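# Put blue foam block, else yellow sponge, in tote

## Task

Look over the desks in the room for a blue foam block. If one is there, move it into the tote next to the door; if none is, move the yellow sponge into that tote. The item must sit wholly inside the tote, with nothing sticking out past its rim. No new object may end up on the floor, the cartons must stay standing on their desks, and the robot must not tip over or finish leaning. The result only counts if it stays in place without the robot holding it.

## Robot and tools

ROBOT. A Hello Robot Stretch 3 with one arm. It has a two-wheel drive base (0.33 m long, 0.34 m wide), a lift that slides up a mast, and a telescoping arm pointing out of the robot's right side. The arm cannot reach forward, so the gripper is moved forward or back by driving the base. Turns on the spot pivot about the point between the drive wheels, 0.05 m behind the front edge. With the arm pulled in and the wrist folded, a turn sweeps a circle of radius 0.28 m; an unfolded, level gripper reaches outside that circle. The base cannot move sideways.

FRAMES. Base frame: origin on the floor between the drive wheels, x forward, y left, z up. hand_pose is reported in this frame, at the point where the closed fingertips meet; with all wrist joints at 0 its x axis points up, y points back along the arm toward the mast, z toward the rear. Odometry frame is the base frame at the start of the scene.

TOOLS.
execute_actions: "actions" is a list holding one action or none (empty just reports state and images). An action may contain "base", "joints", or both, plus optional "contact_limits"; its motions start together. "base" takes exactly one key: {"translate_m": d}, a relative drive of d metres from the current spot, forward positive, -1 to 1; or {"rotate_rad": d}, a relative turn in place, counter-clockwise (left) positive, -3.2 to 3.2. "joints" maps joint names to absolute targets: lift_m 0 to 1.1 m (arm height); arm_m 0 to 0.52 m (extension); wrist_yaw_rad -1.345 to 4.42 (0 along the arm, positive toward the front, 3.0 folded over the base); wrist_pitch_rad -1.57 to 0.451 (0 level, negative tips fingers down); wrist_roll_rad -2.911 to 2.911 (0 fingers side by side); gripper_m -0.089 to 0.179 (larger is wider; actual fingertip gap is smaller than the value, by about 0.007 nearly shut and 0.025 fully open, and zero below 0.007); head_pan_rad -3.953 to 1.73 (0 forward, positive left, -1.57 looks along the arm); head_tilt_rad -1.53 to 0.419 (0 level, negative down). "contact_limits" takes {"arm_m": effort in percent, 1 to 100}: the arm stops once its effort reaches that level (negative when retracting); it also caps holding force until the next action. "cameras" picks head_camera, nav_camera, wrist_camera or all; omitted or null gives all, [] gives none. Unknown keys or out-of-range numbers reject the call without motion. Joints left out of an action may keep pushing toward older targets. One action lasts at most 15 s. If a call reports a stop, later motion calls in the same reply are skipped.
wait: "seconds" 0 to 10; commands nothing and returns state and images.
zoom_image: "camera" plus "region" [x0, y0, x1, y1] in pixels of that camera's latest full image, top-left is (0,0), at most 504 by 504. Image sizes: head_camera 896x504, nav_camera 672x504 (fisheye), wrist_camera 644x364.
finished_scene: "scene" is the current scene's number; it is final and reports success.

RESULT LINES. joint_positions gives current joint values. base_status and joint_status tell how each motion of the last action ended: "done" (for the base, wheels turned the commanded amount even if slipping), "off_target" (stopped short and may still push), "contact_stop" (arm or lift met firm resistance and is now slack until commanded again), "time_out", "torque_fault" (a wrist servo overloaded and went limp for 10 s). on_its_own lists uncommanded behaviour; its "held at" is the target held, not the position. motor_effort is percent of maximum, positive toward larger values, with peak in brackets; readings carry steady bias and noise. contact_limits shows the active, default and maximum limit. lidar_m: 12 distances in metres, 30-degree sectors starting straight ahead and going counter-clockwise (4th left, 7th behind, 10th right), in a plane 0.17 m above the floor, "-" means nothing seen; it misses clear objects, thin legs and tabletops, and the robot's own parts may block some sectors. wrist_depth_mm and head_depth_mm are 7x7 grids of median depths (45-1000 and 280-4000 mm). base_odometry comes from wheel counts only. turned_by_wheels and turned_by_imu give turning since the previous result. base_tilt gives forward and right lean in degrees, with a fixed bias of up to about 4. pictures names the images in order.

SPEED. Base reaches full speed only when stowed: lift_m under 0.30, arm_m under 0.03, wrist_yaw_rad above 2.54; otherwise it is slow.

GRIPPING. Command gripper_m below the object's width to grasp; lower squeezes harder, but too hard lets the stall guard ease off. To let go, open at least 0.02 past the contact value. Neither reading nor status proves a grasp; check images.

CAUTIONS. Fold or unfold the wrist only with lift_m 0.32 to 0.95, wrist_pitch_rad -0.4 and roll near 0; folded, the lift may go to 0.25. With wrist_yaw_rad under -0.4, keep pitch at -0.5 or lower. Pushing the arm into something rigid with the gripper above about 0.45 m can tip the robot, as can a repeat push, driving while holding or hooking something fixed, or snagging furniture, especially in reverse. If it leans, undo the last move in small steps, free the gripper, and lower lift_m to about 0.2 if needed. Base, wrist and head never stop on contact. Avoid drops, slams and hard shoves. Loose objects may occasionally be nudged by outside disturbances. The robot keeps its last command while you compose a reply, and base moves are measured from the latest reported state.

Each tool is called after "Call:" by a JSON object that holds its "fn" and its "kwargs".

## Session

Call:
{"fn": "execute_actions", "kwargs": {"actions": []}}

Scene clock: 0.00 s.
base_odometry: x=+0.000 y=+0.000 heading=+0.000 (m, m, rad; odometry frame)
turned_by_wheels: +0.000 (rad since the last result)
turned_by_imu: +0.000 (rad since the last result)
base_tilt: forward=+0.2 right=-0.1 (deg)
lidar_m: 2.21 2.19 2.35 1.73 1.99 2.28 1.52 1.61 2.07 1.77 1.50 1.82
head_depth_mm: 1940 2814 2872 2864 2843 2837 2568 / 1953 2741 2821 2791 2752 2735 2547 / 1948 2679 2692 2667 2670 2677 2560 / 1711 2616 2629 2616 2557 2578 2417 / 1731 2529 2557 2527 2397 2484 2453 / 1728 2468 2486 2456 1848 2419 2398 / 1954 2404 2394 2374 1798 2359 2348
base_status: not commanded
joint_positions: lift_m=+0.336 arm_m=+0.001 wrist_yaw_rad=+2.974 wrist_pitch_rad=-0.447 wrist_roll_rad=+0.013 gripper_m=+0.037 head_pan_rad=-0.018 head_tilt_rad=-0.001
joint_status: not commanded
motor_effort: left_wheel=+0 right_wheel=-1 lift_m=+32 arm_m=-1 wrist_yaw_rad=-1 wrist_pitch_rad=+7 wrist_roll_rad=+0 gripper_m=+0 head_pan_rad=+0 head_tilt_rad=+2 (%)
hand_pose: x=+0.0155 y=+0.0713 z=+0.3425 quat_wxyz=(+0.215, +0.704, +0.097, +0.670) (m; base frame)
wrist_depth_mm: - - - - - - - / - - - - - - - / - - - - 952 919 891 / 828 819 783 778 755 743 716 / 675 662 - 635 643 602 597 / 573 565 - 554 - 527 514 / 495 503 - - 466 455 457
pictures: head_camera (sideways: a quarter turn clockwise sets it upright), nav_camera (sideways: a quarter turn counterclockwise sets it upright), wrist_camera
Images, in order (width x height): head_camera 896x504, nav_camera 672x504, wrist_camera 644x364.

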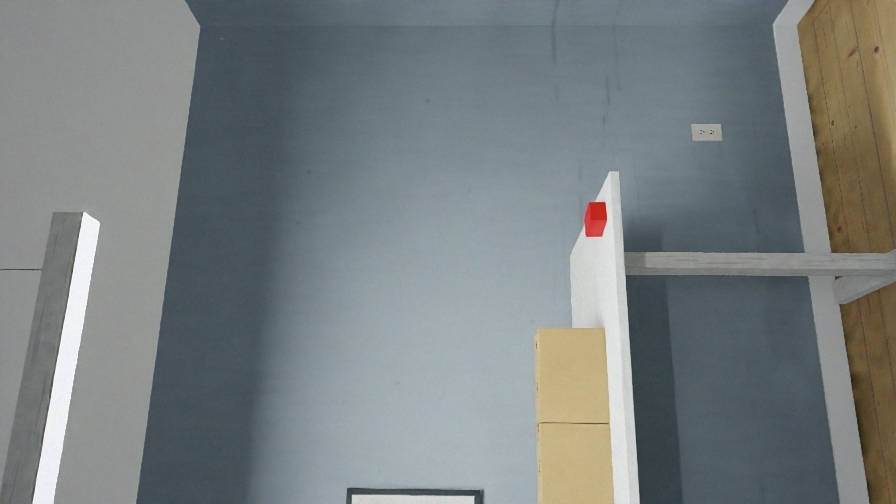

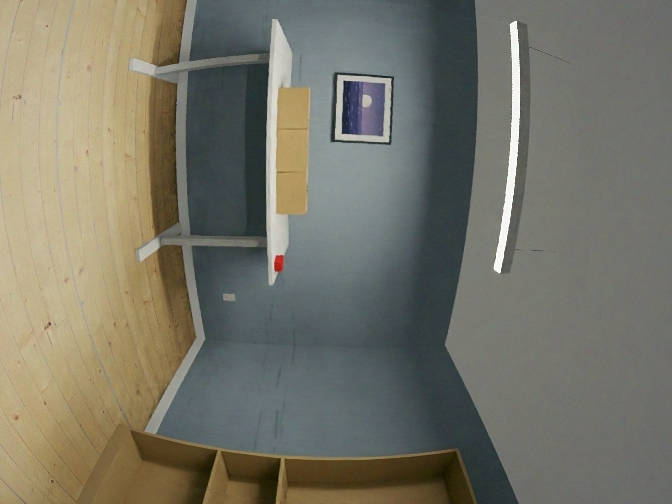

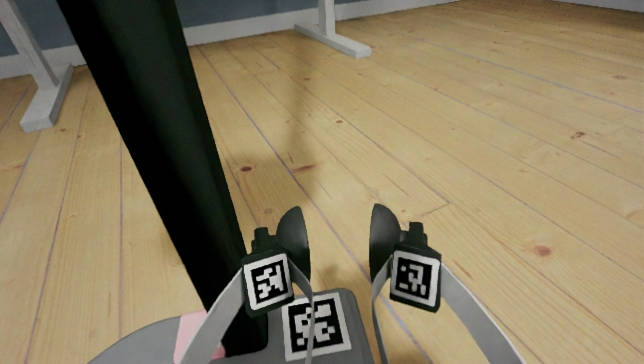

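Tall desks; the block may hide behind cartons.

Call:
{"fn": "execute_actions", "kwargs": {"actions": [{"joints":{"head_pan_rad":1.5,"head_tilt_rad":-0.3}}], "cameras": ["nav_camera"]}}

Call:
{"fn": "execute_actions", "kwargs": {"actions": [{"joints":{"head_pan_rad":-1.6}}], "cameras": ["nav_camera"]}}

Call:
{"fn": "execute_actions", "kwargs": {"actions": [{"joints":{"head_pan_rad":-3.2}}], "cameras": ["nav_camera"]}}

Scene clock: 5.60 s.
base_odometry: x=+0.000 y=+0.000 heading=+0.000 (m, m, rad; odometry frame)
turned_by_wheels: +0.000 (rad since the last result)
turned_by_imu: +0.000 (rad since the last result)
base_tilt: forward=+0.2 right=-0.1 (deg)
lidar_m: 2.21 2.19 2.36 1.74 1.99 2.27 1.51 1.62 2.06 1.76 1.50 1.82
head_depth_mm: 2076 2186 2286 2428 2548 2122 1655 / 2009 2100 2212 2316 2480 2118 1650 / 1942 2022 2107 1668 2310 1946 1653 / 1864 1955 2006 1411 2255 2106 1638 / 1812 1905 1943 1353 2168 2125 1649 / 1749 1817 1878 1314 2089 2102 1654 / 1693 1763 1823 1262 2018 2053 1641
base_status: not commanded
joint_positions: lift_m=+0.336 arm_m=+0.001 wrist_yaw_rad=+2.974 wrist_pitch_rad=-0.447 wrist_roll_rad=+0.013 gripper_m=+0.037 head_pan_rad=+1.493 head_tilt_rad=-0.296
joint_status: all done
motor_effort: left_wheel=+0(0) right_wheel=-1(0) lift_m=+31(31) arm_m=-1(1) wrist_yaw_rad=+1(1) wrist_pitch_rad=+7(7) wrist_roll_rad=+0(0) gripper_m=+0(0) head_pan_rad=+2(30) head_tilt_rad=-2(20) (%)
hand_pose: x=+0.0155 y=+0.0713 z=+0.3425 quat_wxyz=(+0.215, +0.704, +0.097, +0.670) (m; base frame)
wrist_depth_mm: - - - - - - - / - - - - - - - / - - - 966 927 917 893 / 826 821 776 768 738 737 719 / 686 663 - 642 642 613 610 / 568 564 - 562 - 528 517 / 492 509 - - 467 459 445
pictures: nav_camera (sideways: a quarter turn counterclockwise sets it upright)
Images, in order (width x height): nav_camera 672x504.

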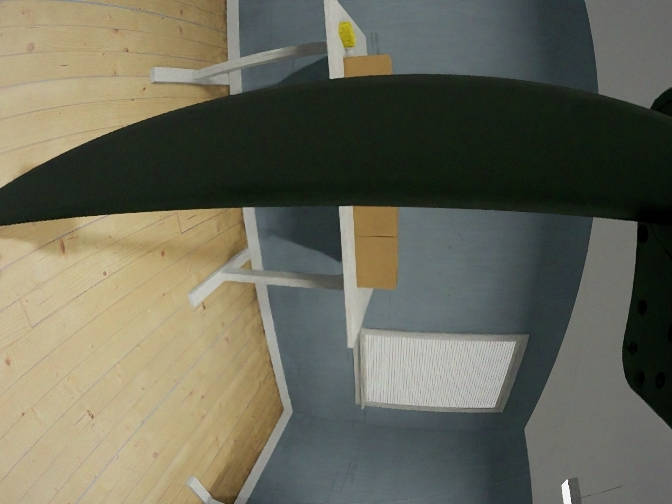

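Scene clock: 7.53 s.
base_odometry: x=+0.000 y=+0.000 heading=+0.000 (m, m, rad; odometry frame)
turned_by_wheels: +0.000 (rad since the last result)
turned_by_imu: +0.000 (rad since the last result)
base_tilt: forward=+0.2 right=+0.0 (deg)
lidar_m: 2.21 2.20 2.36 1.74 1.99 2.27 1.51 1.61 2.06 1.77 1.50 1.82
head_depth_mm: 1745 1824 1934 2034 2163 2131 1651 / 1697 1771 1868 1966 2068 2111 1666 / 1639 1728 1806 1898 2004 2045 1658 / 1582 1664 1745 1844 1933 2005 1642 / 1567 1624 1714 1786 1876 1946 1575 / 1538 1594 1664 1744 1841 1897 1573 / 1482 1557 1613 1695 1773 1864 1652
base_status: not commanded
joint_positions: lift_m=+0.336 arm_m=+0.001 wrist_yaw_rad=+2.974 wrist_pitch_rad=-0.447 wrist_roll_rad=+0.013 gripper_m=+0.037 head_pan_rad=-1.593 head_tilt_rad=-0.296
joint_status: all done
motor_effort: left_wheel=+0(0) right_wheel=-1(1) lift_m=+32(31) arm_m=-1(1) wrist_yaw_rad=+0(1) wrist_pitch_rad=+7(7) wrist_roll_rad=+0(0) gripper_m=+1(1) head_pan_rad=-3(30) head_tilt_rad=-1(1) (%)
hand_pose: x=+0.0155 y=+0.0713 z=+0.3425 quat_wxyz=(+0.215, +0.704, +0.097, +0.670) (m; base frame)
wrist_depth_mm: - - - - - - - / - - - - - - - / - - - 981 930 922 900 / 834 815 791 779 755 734 712 / 670 666 - 638 647 610 602 / 578 565 - 555 - 526 513 / 500 503 - - 465 459 448
pictures: nav_camera (sideways: a quarter turn counterclockwise sets it upright)
Images, in order (width x height): nav_camera 672x504.

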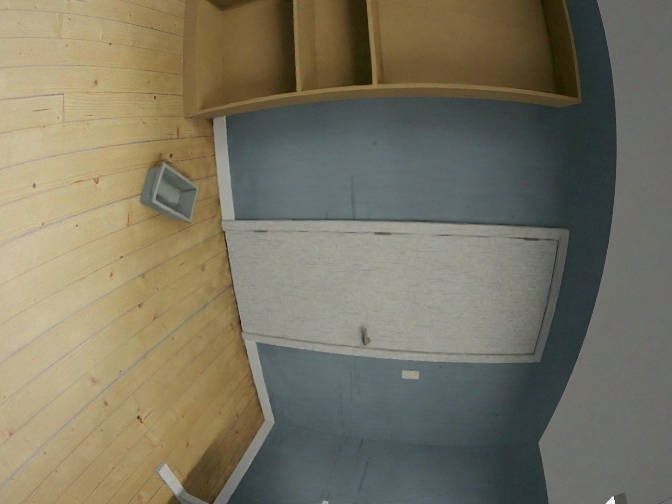

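Scene clock: 8.87 s.
base_odometry: x=+0.000 y=+0.000 heading=+0.000 (m, m, rad; odometry frame)
turned_by_wheels: +0.000 (rad since the last result)
turned_by_imu: +0.000 (rad since the last result)
base_tilt: forward=+0.2 right=+0.0 (deg)
lidar_m: 2.21 2.19 2.36 1.73 2.00 2.27 1.52 1.62 2.06 1.76 1.50 1.82
head_depth_mm: 2264 2374 2504 2633 2758 2111 1657 / 2193 2290 2392 2528 2635 2126 1659 / 2107 2210 2313 2410 2528 2119 1656 / 2036 2137 2228 1889 2456 2057 1646 / 1996 2076 2114 2261 2370 2036 1646 / 1924 2003 2050 1517 1944 2022 1656 / 1880 1945 1990 1478 2201 2036 1648
base_status: not commanded
joint_positions: lift_m=+0.336 arm_m=+0.001 wrist_yaw_rad=+2.974 wrist_pitch_rad=-0.447 wrist_roll_rad=+0.013 gripper_m=+0.037 head_pan_rad=-3.193 head_tilt_rad=-0.296
joint_status: all done
motor_effort: left_wheel=+0(0) right_wheel=+0(0) lift_m=+32(31) arm_m=-1(1) wrist_yaw_rad=+0(2) wrist_pitch_rad=+8(8) wrist_roll_rad=+0(0) gripper_m=+0(0) head_pan_rad=-2(29) head_tilt_rad=-1(1) (%)
hand_pose: x=+0.0155 y=+0.0713 z=+0.3425 quat_wxyz=(+0.215, +0.704, +0.097, +0.670) (m; base frame)
wrist_depth_mm: - - - - - - - / - - - - - - - / - - - - 937 930 886 / 842 820 790 777 756 737 717 / 677 665 - 643 645 615 611 / 574 569 - 556 - 523 517 / 492 508 - - 468 454 453
pictures: nav_camera (sideways: a quarter turn counterclockwise sets it upright)
Images, in order (width x height): nav_camera 672x504.

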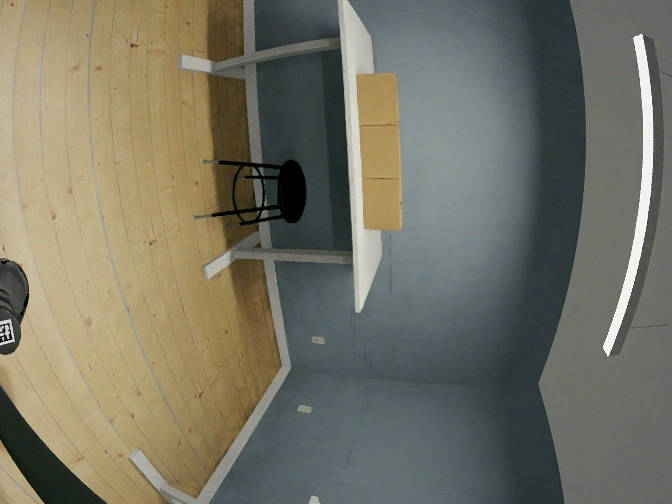

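Call:
{"fn": "execute_actions", "kwargs": {"actions": [{"base":{"rotate_rad":1.0},"joints":{"lift_m":0.26,"head_pan_rad":0}}], "cameras": []}}

Call:
{"fn": "execute_actions", "kwargs": {"actions": [{"base":{"translate_m":1.0}}], "cameras": ["nav_camera"]}}

Call:
{"fn": "execute_actions", "kwargs": {"actions": [{"base":{"translate_m":0.7}}], "cameras": ["nav_camera"]}}

Scene clock: 18.80 s.
base_odometry: x=+0.000 y=+0.000 heading=+1.000 (m, m, rad; odometry frame)
turned_by_wheels: +1.000 (rad since the last result)
turned_by_imu: +1.008 (rad since the last result)
base_tilt: forward=+0.2 right=-0.1 (deg)
lidar_m: 2.43 1.74 1.59 2.22 2.21 1.61 2.11 1.77 1.50 1.83 2.20 2.19
head_depth_mm: 2415 2499 2595 2691 2760 2118 1651 / 2583 2663 2740 2884 2873 2121 1656 / 2787 2882 2998 3093 2959 2118 1655 / 2697 2766 2924 3080 2935 2129 1656 / 2433 2505 2603 2743 2763 2095 1639 / 2197 2284 2387 2482 2553 2119 1651 / 2027 2115 2192 2249 2384 2110 1645
base_status: done
joint_positions: lift_m=+0.260 arm_m=+0.001 wrist_yaw_rad=+2.974 wrist_pitch_rad=-0.447 wrist_roll_rad=+0.013 gripper_m=+0.037 head_pan_rad=-0.007 head_tilt_rad=-0.297
joint_status: all done
motor_effort: left_wheel=-3(9) right_wheel=+1(6) lift_m=+19(29) arm_m=-1(1) wrist_yaw_rad=+0(0) wrist_pitch_rad=+8(8) wrist_roll_rad=+0(0) gripper_m=+1(0) head_pan_rad=+2(28) head_tilt_rad=+0(1) (%)
hand_pose: x=+0.0155 y=+0.0712 z=+0.2666 quat_wxyz=(+0.215, +0.704, +0.098, +0.670) (m; base frame)
wrist_depth_mm: - - - - - - - / - - - - - - 983 / 909 865 828 811 773 769 743 / 698 681 654 646 631 614 595 / 561 560 - 550 532 515 500 / 480 - - - - 439 428 / - - - - 388 383 378
pictures: none
No camera images: the call's "cameras" was empty. Leave "cameras" out to get every camera's image.

Scene clock: 23.73 s.
base_odometry: x=+0.541 y=+0.841 heading=+1.000 (m, m, rad; odometry frame)
turned_by_wheels: +0.000 (rad since the last result)
turned_by_imu: +0.006 (rad since the last result)
base_tilt: forward=+0.2 right=+0.0 (deg)
lidar_m: 1.64 1.35 0.90 1.48 2.40 2.50 2.79 2.17 2.15 1.86 1.80 1.35
head_depth_mm: 1699 1742 1813 1886 1957 1988 1648 / 1811 1875 1941 2008 2119 2103 1654 / 1927 1996 2081 2202 2294 2120 1656 / 1778 1862 1963 2051 2182 2134 1648 / 1608 1673 1751 1810 1931 1944 1648 / 1473 1526 1589 1649 1739 1800 1638 / 1351 1407 1454 1507 1577 1634 1615
base_status: done
joint_positions: lift_m=+0.260 arm_m=+0.001 wrist_yaw_rad=+2.974 wrist_pitch_rad=-0.448 wrist_roll_rad=+0.013 gripper_m=+0.037 head_pan_rad=-0.007 head_tilt_rad=-0.297
joint_status: not commanded
motor_effort: left_wheel=-3(8) right_wheel=+1(6) lift_m=+19(19) arm_m=-1(1) wrist_yaw_rad=-1(0) wrist_pitch_rad=+8(8) wrist_roll_rad=+0(0) gripper_m=+1(1) head_pan_rad=+2(3) head_tilt_rad=+0(1) (%)
hand_pose: x=+0.0155 y=+0.0712 z=+0.2665 quat_wxyz=(+0.215, +0.704, +0.098, +0.670) (m; base frame)
wrist_depth_mm: - - - - - - - / - - - - - 956 - / 909 845 845 813 783 728 742 / 694 689 652 641 629 625 599 / 565 551 - 548 536 514 500 / 478 - - - - 437 430 / - - - - 388 380 378
pictures: nav_camera (sideways: a quarter turn counterclockwise sets it upright)
Images, in order (width x height): nav_camera 672x504.

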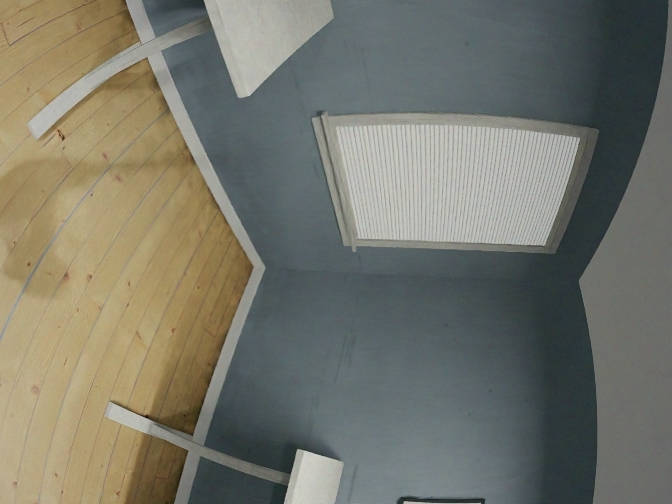

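Scene clock: 27.80 s.
base_odometry: x=+0.919 y=+1.430 heading=+1.000 (m, m, rad; odometry frame)
turned_by_wheels: +0.000 (rad since the last result)
turned_by_imu: +0.004 (rad since the last result)
base_tilt: forward=+0.2 right=+0.0 (deg)
lidar_m: 1.07 0.89 0.89 0.65 1.59 3.06 3.46 2.59 1.90 1.53 0.95 1.26
head_depth_mm: 1183 1218 1268 1319 1368 1425 1490 / 1267 1316 1360 1415 1482 1542 1570 / 1294 1358 1423 1492 1578 1654 1653 / 1164 1211 1272 1336 1412 1486 1539 / 1046 1086 1133 1191 1236 1318 1375 / 955 990 1029 1076 1106 1175 1232 / 881 913 947 979 1004 1064 1109
base_status: done
joint_positions: lift_m=+0.260 arm_m=+0.001 wrist_yaw_rad=+2.974 wrist_pitch_rad=-0.448 wrist_roll_rad=+0.013 gripper_m=+0.037 head_pan_rad=-0.007 head_tilt_rad=-0.297
joint_status: not commanded
motor_effort: left_wheel=-3(8) right_wheel=+1(8) lift_m=+20(19) arm_m=-1(1) wrist_yaw_rad=+0(0) wrist_pitch_rad=+8(8) wrist_roll_rad=+0(0) gripper_m=+0(1) head_pan_rad=+3(2) head_tilt_rad=-1(0) (%)
hand_pose: x=+0.0155 y=+0.0712 z=+0.2665 quat_wxyz=(+0.215, +0.704, +0.098, +0.670) (m; base frame)
wrist_depth_mm: - - 684 - 884 770 687 / - - 775 - 942 836 730 / 896 858 762 818 785 769 730 / 687 678 651 642 626 619 599 / 570 555 - 548 539 509 502 / 481 - - - - 441 430 / - - - - 389 380 377
pictures: nav_camera (sideways: a quarter turn counterclockwise sets it upright)
Images, in order (width x height): nav_camera 672x504.

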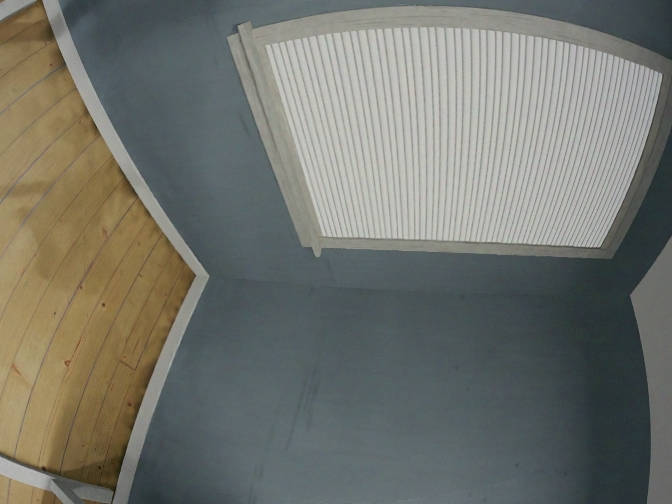

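Call:
{"fn": "execute_actions", "kwargs": {"actions": [{"base":{"translate_m":0.65},"joints":{"head_pan_rad":-2.1}}], "cameras": ["nav_camera","head_camera"]}}

Call:
{"fn": "execute_actions", "kwargs": {"actions": [{"joints":{"head_pan_rad":-3.85}}], "cameras": ["nav_camera","head_camera"]}}

Scene clock: 37.37 s.
base_odometry: x=+1.270 y=+1.977 heading=+0.999 (m, m, rad; odometry frame)
turned_by_wheels: +0.000 (rad since the last result)
turned_by_imu: +0.004 (rad since the last result)
base_tilt: forward=+0.3 right=+0.0 (deg)
lidar_m: 0.55 0.46 0.46 0.51 0.83 0.97 3.97 3.08 0.96 0.93 0.78 0.77
head_depth_mm: 2820 2923 3076 3216 2925 2119 1647 / 2844 3027 3094 1479 981 2114 1651 / 2911 3037 3118 1188 973 2104 1656 / 2949 3060 3175 1188 977 2118 1645 / 2292 2345 2390 1328 971 1950 1551 / 1764 1801 1854 1326 1003 1818 1556 / 1402 1423 1494 1328 1456 1593 1556
base_status: done
joint_positions: lift_m=+0.260 arm_m=+0.001 wrist_yaw_rad=+2.974 wrist_pitch_rad=-0.448 wrist_roll_rad=+0.013 gripper_m=+0.037 head_pan_rad=-2.093 head_tilt_rad=-0.297
joint_status: all done
motor_effort: left_wheel=-3(9) right_wheel=+1(7) lift_m=+20(19) arm_m=-1(1) wrist_yaw_rad=-1(0) wrist_pitch_rad=+8(8) wrist_roll_rad=+0(0) gripper_m=+0(0) head_pan_rad=-2(29) head_tilt_rad=-1(1) (%)
hand_pose: x=+0.0155 y=+0.0711 z=+0.2665 quat_wxyz=(+0.215, +0.704, +0.098, +0.670) (m; base frame)
wrist_depth_mm: - - 653 543 470 411 367 / - - 722 606 514 445 394 / 842 853 761 663 570 479 420 / 693 673 660 637 588 514 453 / 562 550 - 551 535 511 469 / 476 - - - - 440 429 / - - - - 389 383 375
pictures: head_camera (sideways: a quarter turn clockwise sets it upright), nav_camera (sideways: a quarter turn counterclockwise sets it upright)
Images, in order (width x height): head_camera 896x504, nav_camera 672x504.

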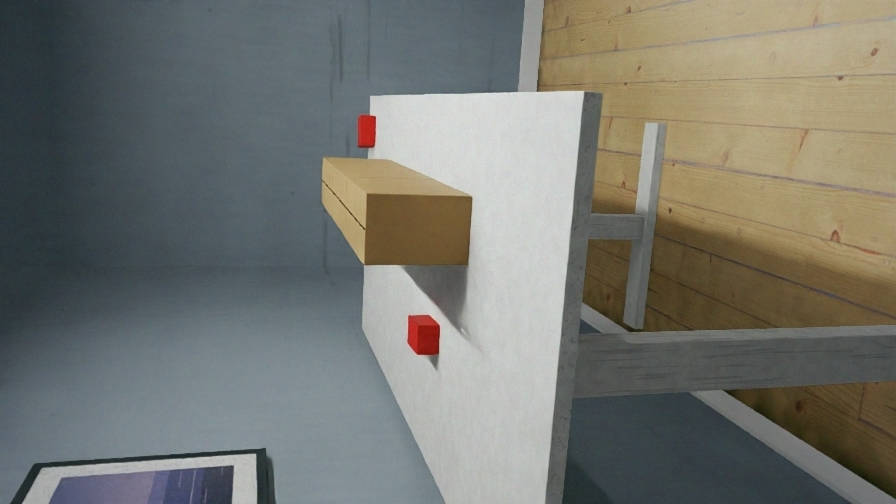

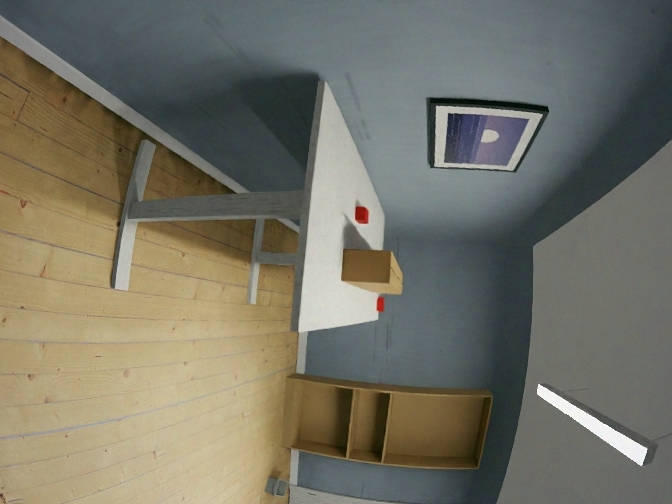

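Scene clock: 38.73 s.
base_odometry: x=+1.270 y=+1.977 heading=+0.999 (m, m, rad; odometry frame)
turned_by_wheels: +0.000 (rad since the last result)
turned_by_imu: +0.000 (rad since the last result)
base_tilt: forward=+0.2 right=-0.1 (deg)
lidar_m: 0.56 0.46 0.46 0.51 0.83 0.97 3.96 3.08 0.96 0.93 0.77 0.77
head_depth_mm: 1695 1691 1723 1338 975 1832 - / 2737 2657 2628 1338 2079 2064 1643 / 3482 3632 3748 1238 1007 1076 1142 / 3492 3641 3798 1245 1021 2032 1599 / 3559 3632 3740 1099 2438 2101 1654 / 3540 3653 3813 1328 2512 2106 1633 / 3543 3725 3729 - 2599 2090 1637
base_status: not commanded
joint_positions: lift_m=+0.260 arm_m=+0.001 wrist_yaw_rad=+2.974 wrist_pitch_rad=-0.448 wrist_roll_rad=+0.013 gripper_m=+0.037 head_pan_rad=-3.843 head_tilt_rad=-0.297
joint_status: all done
motor_effort: left_wheel=-3(3) right_wheel=+2(2) lift_m=+20(20) arm_m=-1(1) wrist_yaw_rad=+1(1) wrist_pitch_rad=+8(8) wrist_roll_rad=+0(0) gripper_m=+0(0) head_pan_rad=-2(29) head_tilt_rad=+0(1) (%)
hand_pose: x=+0.0155 y=+0.0711 z=+0.2665 quat_wxyz=(+0.215, +0.704, +0.098, +0.670) (m; base frame)
wrist_depth_mm: - - 652 549 470 414 366 / - - 736 604 513 445 392 / 854 857 759 657 556 481 420 / 691 671 664 636 581 509 448 / 560 552 - 548 538 507 468 / 476 - - - - 440 432 / - - - - 387 379 376
pictures: head_camera (sideways: a quarter turn clockwise sets it upright), nav_camera (sideways: a quarter turn counterclockwise sets it upright)
Images, in order (width x height): head_camera 896x504, nav_camera 672x504.

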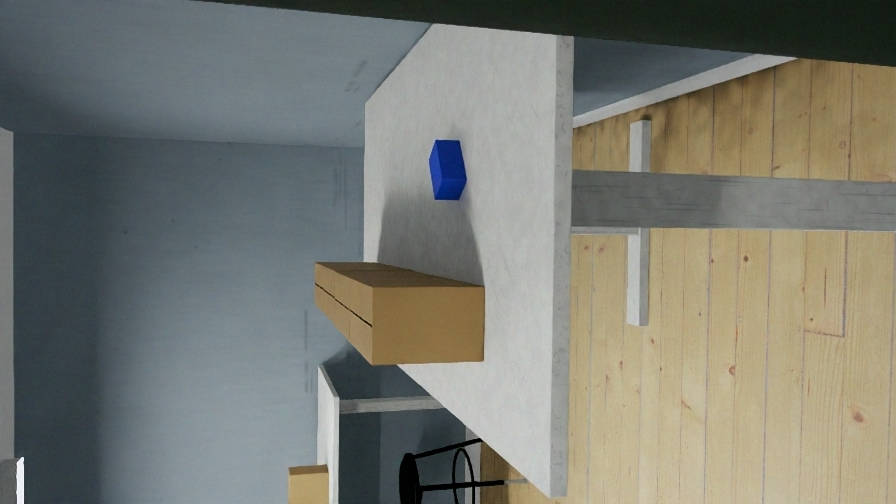

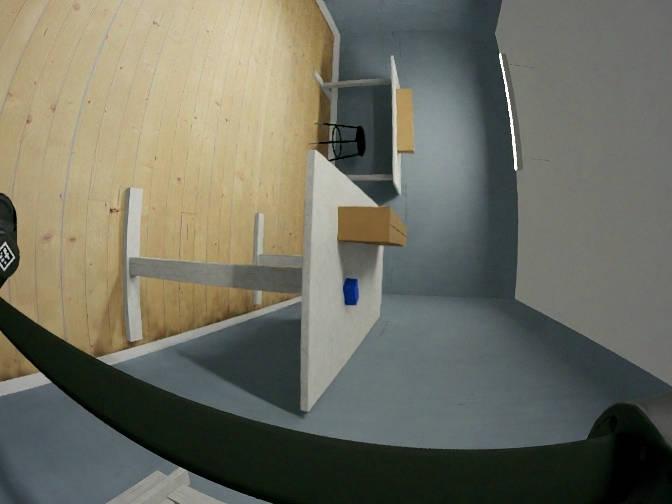

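Call:
{"fn": "execute_actions", "kwargs": {"actions": [{"base":{"rotate_rad":2.38},"joints":{"head_pan_rad":0}}], "cameras": []}}

Call:
{"fn": "execute_actions", "kwargs": {"actions": [{"base":{"translate_m":0.4}}], "cameras": ["head_camera"]}}

Call:
{"fn": "execute_actions", "kwargs": {"actions": [{"base":{"rotate_rad":1.55},"joints":{"head_pan_rad":-1.6,"head_tilt_rad":-0.5}}], "cameras": []}}

Call:
{"fn": "execute_actions", "kwargs": {"actions": [{"joints":{"lift_m":0.94}}], "cameras": []}}

Call:
{"fn": "execute_actions", "kwargs": {"actions": [{"joints":{"wrist_yaw_rad":1.5}}], "cameras": []}}

Call:
{"fn": "execute_actions", "kwargs": {"actions": [{"joints":{"lift_m":1.05,"wrist_pitch_rad":-0.3,"gripper_m":0.17}}], "cameras": []}}

Call:
{"fn": "execute_actions", "kwargs": {"actions": [{"joints":{"wrist_yaw_rad":0}}]}}

Scene clock: 49.13 s.
base_odometry: x=+1.270 y=+1.977 heading=-2.904 (m, m, rad; odometry frame)
turned_by_wheels: +2.380 (rad since the last result)
turned_by_imu: +2.398 (rad since the last result)
base_tilt: forward=+0.2 right=+0.0 (deg)
lidar_m: 0.96 3.62 3.34 2.17 1.15 0.81 0.77 0.69 0.48 0.46 0.47 0.62
head_depth_mm: 1322 1327 1330 1240 1191 1337 1335 / 1855 1863 1877 1347 1620 1893 1627 / 3149 3190 3179 1298 2469 2121 1647 / 3473 3667 3784 1339 993 1057 1113 / 3449 3631 3784 1133 974 2128 1648 / 3519 3602 3744 1077 972 2114 1649 / 3446 3609 3783 3512 970 2095 1652
base_status: done
joint_positions: lift_m=+0.260 arm_m=+0.001 wrist_yaw_rad=+2.974 wrist_pitch_rad=-0.448 wrist_roll_rad=+0.013 gripper_m=+0.037 head_pan_rad=-0.007 head_tilt_rad=-0.297
joint_status: all done
motor_effort: left_wheel=-3(13) right_wheel=+2(7) lift_m=+20(19) arm_m=-1(1) wrist_yaw_rad=+1(1) wrist_pitch_rad=+8(8) wrist_roll_rad=+0(0) gripper_m=+0(1) head_pan_rad=+2(29) head_tilt_rad=-1(1) (%)
hand_pose: x=+0.0155 y=+0.0711 z=+0.2665 quat_wxyz=(+0.215, +0.704, +0.098, +0.670) (m; base frame)
wrist_depth_mm: - - - - - - - / - - - - - - 984 / 877 862 835 813 779 766 744 / 693 676 665 642 626 615 601 / 571 548 - 550 533 511 498 / 476 - - - - 438 433 / - - - - 388 381 374
pictures: none
No camera images: the call's "cameras" was empty. Leave "cameras" out to get every camera's image.

Scene clock: 52.13 s.
base_odometry: x=+0.882 y=+1.883 heading=-2.904 (m, m, rad; odometry frame)
turned_by_wheels: +0.000 (rad since the last result)
turned_by_imu: +0.002 (rad since the last result)
base_tilt: forward=+0.2 right=+0.0 (deg)
lidar_m: 0.56 3.21 3.21 3.03 1.17 1.23 1.17 0.66 0.46 0.44 0.45 0.60
head_depth_mm: 1277 1283 1287 1215 816 583 1154 / 1791 1798 1816 1344 816 584 1514 / 3098 3076 3104 1343 815 582 631 / 3149 3271 3459 1341 811 583 624 / 3158 3288 3404 1226 810 581 502 / 3126 3265 3353 735 706 581 501 / 3121 3258 3416 685 701 581 500
base_status: done
joint_positions: lift_m=+0.260 arm_m=+0.001 wrist_yaw_rad=+2.974 wrist_pitch_rad=-0.448 wrist_roll_rad=+0.013 gripper_m=+0.037 head_pan_rad=-0.007 head_tilt_rad=-0.297
joint_status: not commanded
motor_effort: left_wheel=-3(8) right_wheel=+2(7) lift_m=+19(20) arm_m=-1(1) wrist_yaw_rad=+1(1) wrist_pitch_rad=+8(8) wrist_roll_rad=+0(0) gripper_m=+0(1) head_pan_rad=+2(2) head_tilt_rad=-1(0) (%)
hand_pose: x=+0.0155 y=+0.0711 z=+0.2665 quat_wxyz=(+0.215, +0.704, +0.098, +0.670) (m; base frame)
wrist_depth_mm: - - - - - - - / - - - - - - 984 / 890 854 833 811 784 768 743 / 695 686 655 651 623 610 576 / 566 550 - 545 538 504 500 / 475 - - - - 436 431 / - - - - 390 383 375
pictures: head_camera (sideways: a quarter turn clockwise sets it upright)
Images, in order (width x height): head_camera 896x504.

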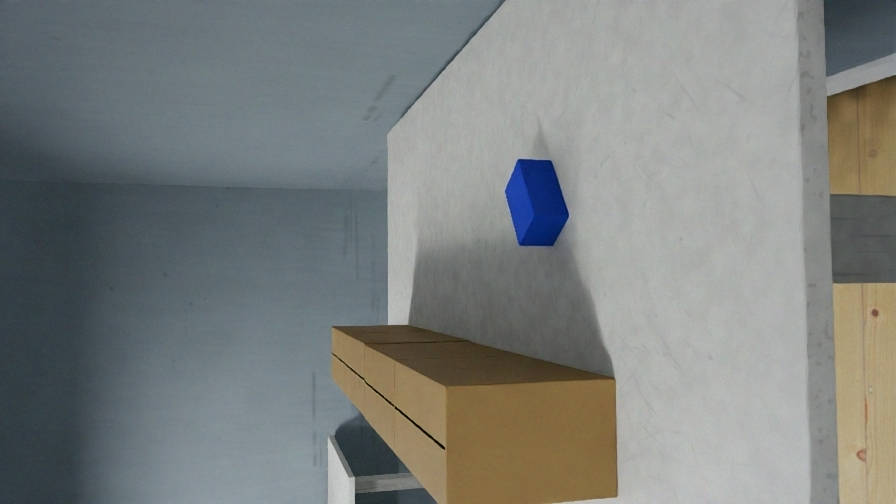

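Scene clock: 54.43 s.
base_odometry: x=+0.882 y=+1.883 heading=-1.354 (m, m, rad; odometry frame)
turned_by_wheels: +1.550 (rad since the last result)
turned_by_imu: +1.561 (rad since the last result)
base_tilt: forward=+0.2 right=+0.0 (deg)
lidar_m: 3.05 1.18 1.25 1.18 0.67 0.47 0.44 0.45 0.59 0.56 3.25 3.22
head_depth_mm: 1142 1157 1114 775 571 1217 1231 / 1533 1578 1205 773 570 1576 1388 / 2394 2419 1204 773 568 1667 1379 / 3099 3297 1204 772 569 709 796 / 3071 3259 1198 770 568 1578 1380 / 3034 1299 774 727 568 1615 1385 / 3001 3210 679 704 568 1617 1384
base_status: done
joint_positions: lift_m=+0.260 arm_m=+0.001 wrist_yaw_rad=+2.974 wrist_pitch_rad=-0.448 wrist_roll_rad=+0.013 gripper_m=+0.037 head_pan_rad=-1.593 head_tilt_rad=-0.494
joint_status: all done
motor_effort: left_wheel=-3(10) right_wheel=+1(7) lift_m=+20(20) arm_m=-2(2) wrist_yaw_rad=+0(0) wrist_pitch_rad=+8(8) wrist_roll_rad=+0(0) gripper_m=+1(1) head_pan_rad=-2(29) head_tilt_rad=-2(17) (%)
hand_pose: x=+0.0155 y=+0.0711 z=+0.2665 quat_wxyz=(+0.215, +0.704, +0.098, +0.670) (m; base frame)
wrist_depth_mm: 742 - - - - - - / 729 - - - - - 920 / 699 849 836 812 780 769 755 / 628 690 654 637 634 612 598 / 562 551 - 547 539 513 504 / 481 - - - - 444 430 / - - - - 389 385 377
pictures: none
No camera images: the call's "cameras" was empty. Leave "cameras" out to get every camera's image.

Scene clock: 61.43 s.
base_odometry: x=+0.882 y=+1.883 heading=-1.354 (m, m, rad; odometry frame)
turned_by_wheels: +0.000 (rad since the last result)
turned_by_imu: +0.000 (rad since the last result)
base_tilt: forward=+0.3 right=-0.1 (deg)
lidar_m: 3.05 1.18 1.25 1.18 0.68 0.47 0.44 0.45 0.59 0.56 3.23 3.19
head_depth_mm: 1143 1155 1116 777 569 1218 - / 1533 1569 1205 774 572 1579 1456 / 2379 2422 1196 771 570 1676 - / 3056 3283 1200 770 569 710 764 / 3086 3266 1203 773 569 1575 - / 3048 1295 773 726 568 1627 1413 / 2976 3189 678 705 568 1618 1378
base_status: not commanded
joint_positions: lift_m=+0.940 arm_m=+0.001 wrist_yaw_rad=+2.974 wrist_pitch_rad=-0.448 wrist_roll_rad=+0.013 gripper_m=+0.037 head_pan_rad=-1.593 head_tilt_rad=-0.494
joint_status: all done
motor_effort: left_wheel=-3(3) right_wheel=+1(1) lift_m=+41(41) arm_m=-2(1) wrist_yaw_rad=+0(0) wrist_pitch_rad=+8(8) wrist_roll_rad=+0(0) gripper_m=+1(1) head_pan_rad=-2(2) head_tilt_rad=-2(2) (%)
hand_pose: x=+0.0155 y=+0.0711 z=+0.9456 quat_wxyz=(+0.215, +0.704, +0.098, +0.670) (m; base frame)
wrist_depth_mm: 712 - - - - - - / 700 - - - - - - / 690 954 - - - - - / 670 982 - - - - - / 644 977 - - - - - / 628 980 - - - - - / 605 916 - - - - -
pictures: none
No camera images: the call's "cameras" was empty. Leave "cameras" out to get every camera's image.

Scene clock: 63.17 s.
base_odometry: x=+0.882 y=+1.883 heading=-1.354 (m, m, rad; odometry frame)
turned_by_wheels: +0.000 (rad since the last result)
turned_by_imu: +0.000 (rad since the last result)
base_tilt: forward=+0.3 right=-0.1 (deg)
lidar_m: 3.05 1.18 1.24 1.17 0.68 0.47 0.44 0.45 0.59 0.56 3.25 3.21
head_depth_mm: 1142 1156 1115 775 570 1221 - / 1546 1573 1205 772 570 1581 - / 2370 2414 1203 773 569 1686 - / 3078 3302 1198 774 569 708 795 / 3071 3246 1198 773 568 1571 1381 / 3050 1301 775 727 568 1615 1381 / 3019 3194 680 704 568 1615 1381
base_status: not commanded
joint_positions: lift_m=+0.940 arm_m=+0.001 wrist_yaw_rad=+1.502 wrist_pitch_rad=-0.448 wrist_roll_rad=+0.013 gripper_m=+0.037 head_pan_rad=-1.593 head_tilt_rad=-0.494
joint_status: all done
motor_effort: left_wheel=-3(3) right_wheel=+1(1) lift_m=+40(41) arm_m=-2(2) wrist_yaw_rad=-3(7) wrist_pitch_rad=+8(8) wrist_roll_rad=+0(0) gripper_m=+0(0) head_pan_rad=-2(2) head_tilt_rad=-2(1) (%)
hand_pose: x=+0.1987 y=-0.1616 z=+0.9456 quat_wxyz=(+0.609, +0.588, -0.400, +0.352) (m; base frame)
wrist_depth_mm: - - - - - - - / - - - - - - - / - - - - - - - / - - - - - - - / - - - - - - - / - - - - - - - / - - - - - - -
pictures: none
No camera images: the call's "cameras" was empty. Leave "cameras" out to get every camera's image.

Scene clock: 65.00 s.
base_odometry: x=+0.882 y=+1.883 heading=-1.354 (m, m, rad; odometry frame)
turned_by_wheels: +0.000 (rad since the last result)
turned_by_imu: +0.000 (rad since the last result)
base_tilt: forward=+0.2 right=+0.0 (deg)
lidar_m: 3.02 1.18 1.24 1.17 0.68 0.47 0.44 0.45 0.59 0.56 3.14 3.20
head_depth_mm: 1142 1157 1111 - - - - / 1537 1567 1205 - - - - / 2383 2430 1203 - - - - / 3082 3268 1203 774 569 697 - / 3069 3239 1199 771 568 1620 - / 3051 1297 775 727 568 1665 - / 3045 3188 678 704 588 - -
base_status: not commanded
joint_positions: lift_m=+1.050 arm_m=+0.001 wrist_yaw_rad=+1.502 wrist_pitch_rad=-0.320 wrist_roll_rad=+0.013 gripper_m=+0.170 head_pan_rad=-1.593 head_tilt_rad=-0.494
joint_status: all done
motor_effort: left_wheel=-3(3) right_wheel=+1(1) lift_m=+41(41) arm_m=-1(2) wrist_yaw_rad=-3(2) wrist_pitch_rad=+11(13) wrist_roll_rad=+0(0) gripper_m=+0(100) head_pan_rad=-2(2) head_tilt_rad=-2(2) (%)
hand_pose: x=+0.2137 y=-0.1626 z=+1.0848 quat_wxyz=(+0.585, +0.561, -0.437, +0.390) (m; base frame)
wrist_depth_mm: - - - - - - - / - - - - - - - / 920 - - - - - - / - - - - - - - / - - - - - - 361 / - - - - - - 304 / - - - - - - -
pictures: none
No camera images: the call's "cameras" was empty. Leave "cameras" out to get every camera's image.

Scene clock: 66.73 s.
base_odometry: x=+0.882 y=+1.883 heading=-1.354 (m, m, rad; odometry frame)
turned_by_wheels: +0.000 (rad since the last result)
turned_by_imu: +0.000 (rad since the last result)
base_tilt: forward=+0.2 right=-0.1 (deg)
lidar_m: 3.03 1.18 1.24 1.17 0.68 0.47 0.44 0.45 0.59 0.57 3.24 3.22
head_depth_mm: 1139 1155 1115 - - - - / 1542 1567 1209 - - - - / 2380 2421 1204 - - - - / 3073 3321 1201 - 580 - 796 / 3090 3269 1194 772 590 1621 1388 / 3042 1304 775 727 548 1621 1378 / 3006 3160 678 704 569 1621 1382
base_status: not commanded
joint_positions: lift_m=+1.050 arm_m=+0.001 wrist_yaw_rad=+0.002 wrist_pitch_rad=-0.320 wrist_roll_rad=+0.013 gripper_m=+0.170 head_pan_rad=-1.593 head_tilt_rad=-0.494
joint_status: all done
motor_effort: left_wheel=-3(3) right_wheel=+1(2) lift_m=+41(41) arm_m=-1(2) wrist_yaw_rad=-3(2) wrist_pitch_rad=+12(12) wrist_roll_rad=+0(0) gripper_m=+1(1) head_pan_rad=-2(2) head_tilt_rad=-2(2) (%)
hand_pose: x=-0.0209 y=-0.3820 z=+1.0848 quat_wxyz=(+0.694, +0.113, -0.702, -0.113) (m; base frame)
wrist_depth_mm: - - - - - 665 455 / - 446 601 - - 686 465 / - 487 559 620 632 610 471 / - 511 495 479 465 458 430 / 402 413 385 379 368 362 363 / 329 - 314 311 311 311 312 / - - - 534 - 756 522
pictures: head_camera (sideways: a quarter turn clockwise sets it upright), nav_camera (sideways: a quarter turn counterclockwise sets it upright), wrist_camera
Images, in order (width x height): head_camera 896x504, nav_camera 672x504, wrist_camera 644x364.

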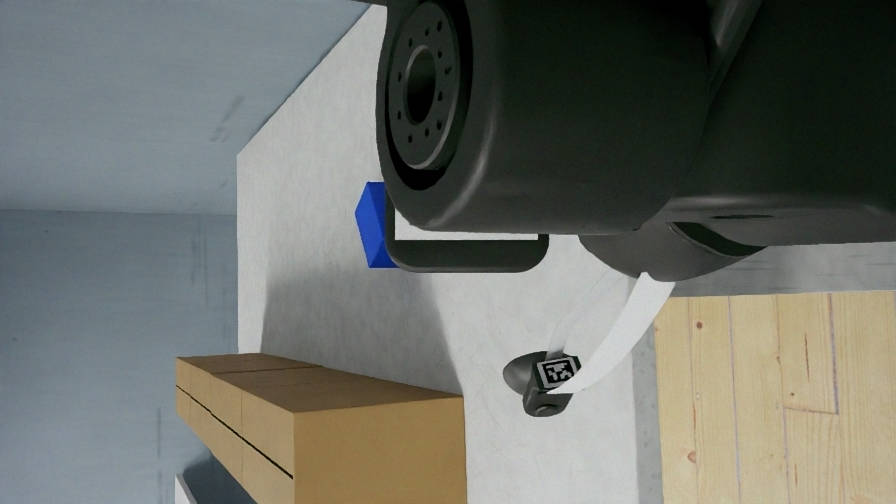

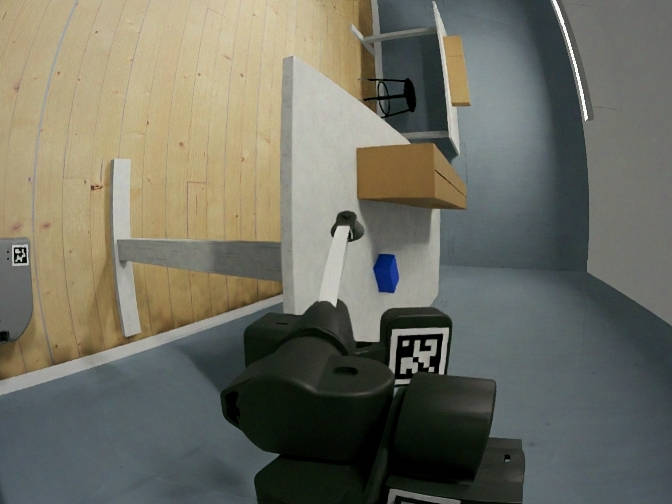

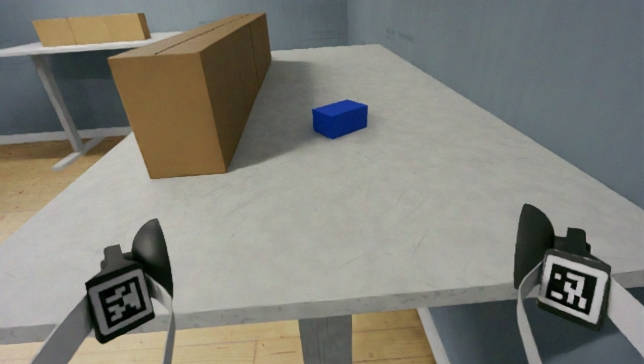

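Call:
{"fn": "execute_actions", "kwargs": {"actions": [{"base":{"translate_m":-0.02},"joints":{"lift_m":0.95,"arm_m":0.3}}]}}

Scene clock: 72.30 s.
base_odometry: x=+0.877 y=+1.902 heading=-1.354 (m, m, rad; odometry frame)
turned_by_wheels: +0.000 (rad since the last result)
turned_by_imu: +0.000 (rad since the last result)
base_tilt: forward=+0.2 right=-0.1 (deg)
lidar_m: 3.05 1.19 1.24 1.17 0.64 0.45 0.42 0.43 0.56 0.57 3.26 3.23
head_depth_mm: 1088 1103 1109 - 548 1166 1176 / 1478 1500 1331 - 570 1563 1382 / 2272 2306 1425 - 549 1671 1383 / 3095 3275 1253 811 560 721 829 / 3038 3248 1195 810 567 1535 1320 / 3067 1486 947 733 568 1614 1382 / 3068 3176 681 704 567 1627 1379
base_status: done
joint_positions: lift_m=+0.950 arm_m=+0.300 wrist_yaw_rad=+0.001 wrist_pitch_rad=-0.320 wrist_roll_rad=+0.013 gripper_m=+0.170 head_pan_rad=-1.593 head_tilt_rad=-0.494
joint_status: all done
motor_effort: left_wheel=-3(9) right_wheel=+2(3) lift_m=+19(37) arm_m=+2(2) wrist_yaw_rad=-1(2) wrist_pitch_rad=+11(12) wrist_roll_rad=+0(0) gripper_m=+1(1) head_pan_rad=-2(2) head_tilt_rad=-2(2) (%)
hand_pose: x=-0.0212 y=-0.6803 z=+0.9858 quat_wxyz=(+0.694, +0.112, -0.702, -0.113) (m; base frame)
wrist_depth_mm: 239 359 823 - - 600 408 / 235 349 593 618 580 533 415 / 233 343 397 308 362 354 343 / 228 290 285 278 270 262 255 / 215 237 223 218 213 211 209 / 195 - 183 179 176 172 174 / - 154 155 152 150 148 142
pictures: head_camera (sideways: a quarter turn clockwise sets it upright), nav_camera (sideways: a quarter turn counterclockwise sets it upright), wrist_camera
Images, in order (width x height): head_camera 896x504, nav_camera 672x504, wrist_camera 644x364.

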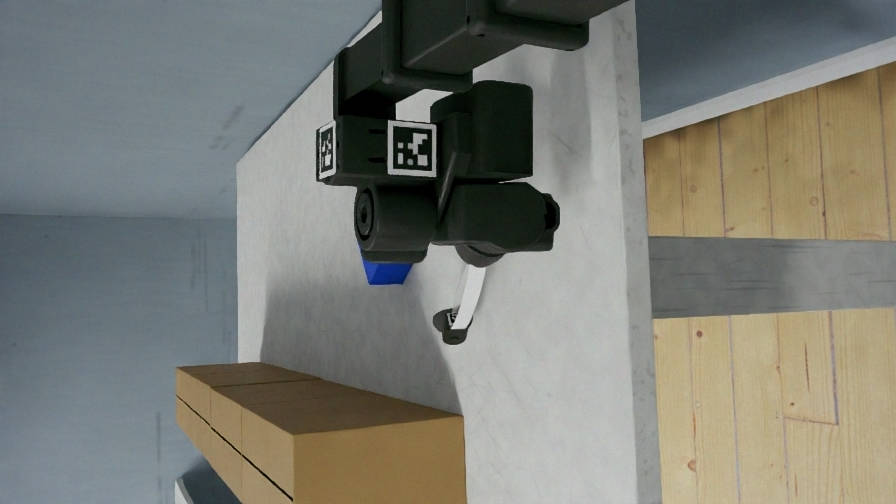

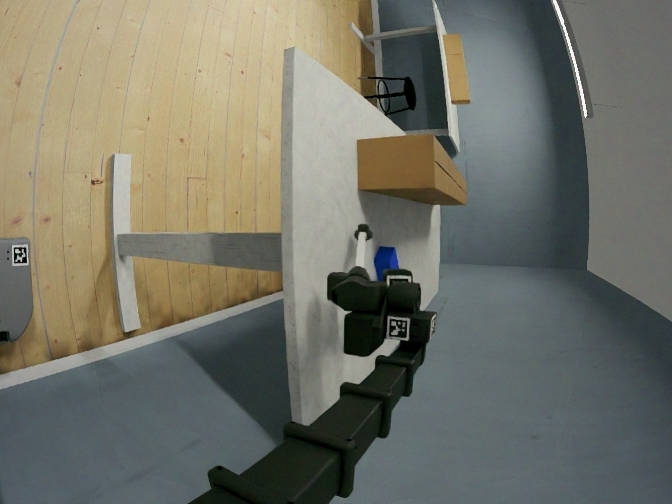

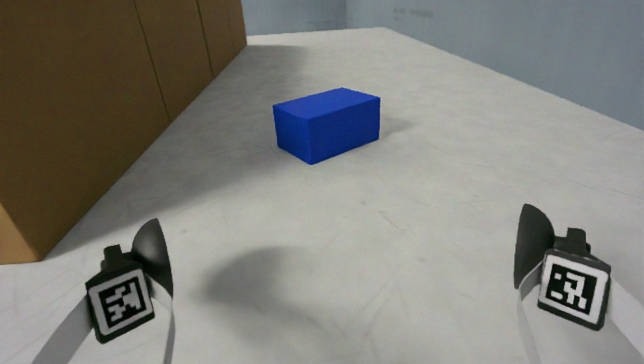

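Call:
{"fn": "execute_actions", "kwargs": {"actions": [{"joints":{"lift_m":0.94,"arm_m":0.45}}], "cameras": ["wrist_camera"]}}

Call:
{"fn": "execute_actions", "kwargs": {"actions": [{"joints":{"gripper_m":0.02}}], "cameras": ["wrist_camera"]}}

Call:
{"fn": "execute_actions", "kwargs": {"actions": [{"joints":{"lift_m":1.0}}], "cameras": ["wrist_camera"]}}

Scene clock: 79.30 s.
base_odometry: x=+0.877 y=+1.902 heading=-1.354 (m, m, rad; odometry frame)
turned_by_wheels: +0.000 (rad since the last result)
turned_by_imu: +0.000 (rad since the last result)
base_tilt: forward=+0.2 right=+0.0 (deg)
lidar_m: 3.05 1.19 1.24 1.17 0.64 0.45 0.42 0.43 0.56 0.57 3.25 3.25
head_depth_mm: 1088 1105 1067 - 549 1173 1179 / 1473 1494 1420 735 568 1566 1385 / 2275 2306 1505 701 568 1672 1389 / 3068 3245 1296 717 569 719 827 / 3102 3299 1206 754 569 1532 1317 / 3033 1482 948 733 569 1617 1378 / 3040 3190 680 706 568 1613 1380
base_status: not commanded
joint_positions: lift_m=+0.940 arm_m=+0.450 wrist_yaw_rad=+0.001 wrist_pitch_rad=-0.320 wrist_roll_rad=+0.013 gripper_m=+0.170 head_pan_rad=-1.593 head_tilt_rad=-0.494
joint_status: all done
motor_effort: left_wheel=-3(3) right_wheel=+1(1) lift_m=+19(19) arm_m=+3(1) wrist_yaw_rad=-2(1) wrist_pitch_rad=+12(11) wrist_roll_rad=+0(0) gripper_m=+1(1) head_pan_rad=-2(2) head_tilt_rad=-2(2) (%)
hand_pose: x=-0.0212 y=-0.8303 z=+0.9758 quat_wxyz=(+0.694, +0.112, -0.702, -0.113) (m; base frame)
wrist_depth_mm: 257 381 892 - 959 573 396 / 252 373 586 565 530 498 403 / 249 340 368 351 338 323 315 / 242 272 240 168 199 242 235 / 215 219 198 165 193 193 194 / 176 - 169 165 163 160 161 / - 142 143 141 138 136 131
pictures: wrist_camera
Images, in order (width x height): wrist_camera 644x364.

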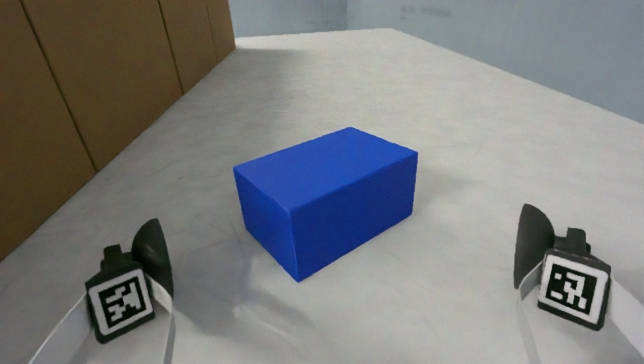

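Scene clock: 81.30 s.
base_odometry: x=+0.877 y=+1.902 heading=-1.354 (m, m, rad; odometry frame)
turned_by_wheels: +0.000 (rad since the last result)
turned_by_imu: +0.000 (rad since the last result)
base_tilt: forward=+0.2 right=-0.1 (deg)
lidar_m: 3.06 1.19 1.24 1.17 0.64 0.45 0.42 0.43 0.56 0.57 3.23 3.24
head_depth_mm: 1090 1099 1066 - 549 1167 1183 / 1469 1501 1414 737 570 1551 1373 / 2267 2291 1501 702 569 1668 1382 / 3080 3262 1302 733 569 721 830 / 3069 3250 1196 770 569 1537 1318 / 3033 1480 945 732 567 1621 1377 / 3031 3204 679 704 568 1621 1383
base_status: not commanded
joint_positions: lift_m=+0.940 arm_m=+0.450 wrist_yaw_rad=-0.003 wrist_pitch_rad=-0.309 wrist_roll_rad=+0.013 gripper_m=+0.020 head_pan_rad=-1.593 head_tilt_rad=-0.494
joint_status: all done
motor_effort: left_wheel=-4(4) right_wheel=+3(3) lift_m=+19(19) arm_m=+2(2) wrist_yaw_rad=+2(2) wrist_pitch_rad=+5(11) wrist_roll_rad=+0(0) gripper_m=-1(98) head_pan_rad=-2(2) head_tilt_rad=-2(2) (%)
hand_pose: x=-0.0222 y=-0.8314 z=+0.9783 quat_wxyz=(+0.694, +0.107, -0.703, -0.111) (m; base frame)
wrist_depth_mm: 260 389 911 - 960 576 395 / 254 379 628 601 562 517 399 / 250 343 384 367 350 337 326 / 245 281 270 181 206 249 242 / 220 217 212 174 204 196 193 / 179 177 174 166 - 164 160 / 150 148 146 143 142 139 136
pictures: wrist_camera
Images, in order (width x height): wrist_camera 644x364.

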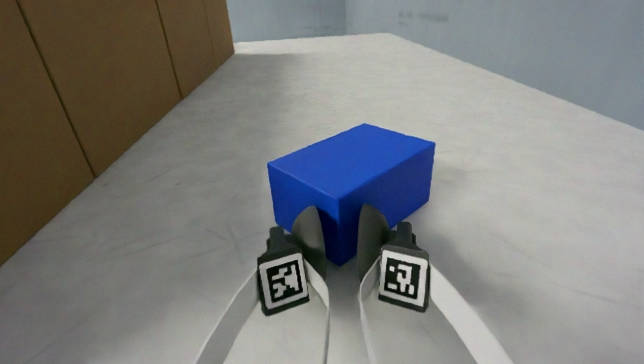

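Scene clock: 82.67 s.
base_odometry: x=+0.877 y=+1.902 heading=-1.354 (m, m, rad; odometry frame)
turned_by_wheels: +0.000 (rad since the last result)
turned_by_imu: +0.000 (rad since the last result)
base_tilt: forward=+0.2 right=+0.0 (deg)
lidar_m: 3.06 1.19 1.24 1.17 0.64 0.45 0.42 0.43 0.56 0.57 3.24 3.23
head_depth_mm: 1091 1102 - 735 571 1162 1179 / 1475 1493 1040 775 571 1566 1365 / 2260 2312 - 773 569 1671 1380 / 3076 3296 1196 771 568 720 828 / 3026 3260 1198 769 568 1530 1317 / 3053 1481 948 733 568 1624 1387 / 3035 3173 679 705 567 1620 1377
base_status: not commanded
joint_positions: lift_m=+1.000 arm_m=+0.450 wrist_yaw_rad=-0.002 wrist_pitch_rad=-0.314 wrist_roll_rad=+0.013 gripper_m=+0.020 head_pan_rad=-1.593 head_tilt_rad=-0.494
joint_status: all done
motor_effort: left_wheel=-3(3) right_wheel=+1(2) lift_m=+41(43) arm_m=+2(2) wrist_yaw_rad=+3(3) wrist_pitch_rad=+8(8) wrist_roll_rad=+0(0) gripper_m=+0(2) head_pan_rad=-2(2) head_tilt_rad=-2(2) (%)
hand_pose: x=-0.0221 y=-0.8309 z=+1.0361 quat_wxyz=(+0.694, +0.109, -0.703, -0.113) (m; base frame)
wrist_depth_mm: 289 420 907 - - 578 396 / 253 378 733 843 809 593 400 / 251 370 544 526 507 487 407 / 245 357 395 379 371 359 351 / 241 306 304 234 278 284 276 / 236 255 251 201 246 235 230 / 213 214 210 208 204 200 197
pictures: wrist_camera
Images, in order (width x height): wrist_camera 644x364.

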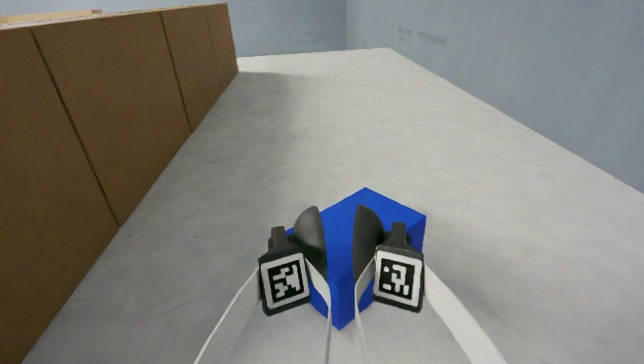

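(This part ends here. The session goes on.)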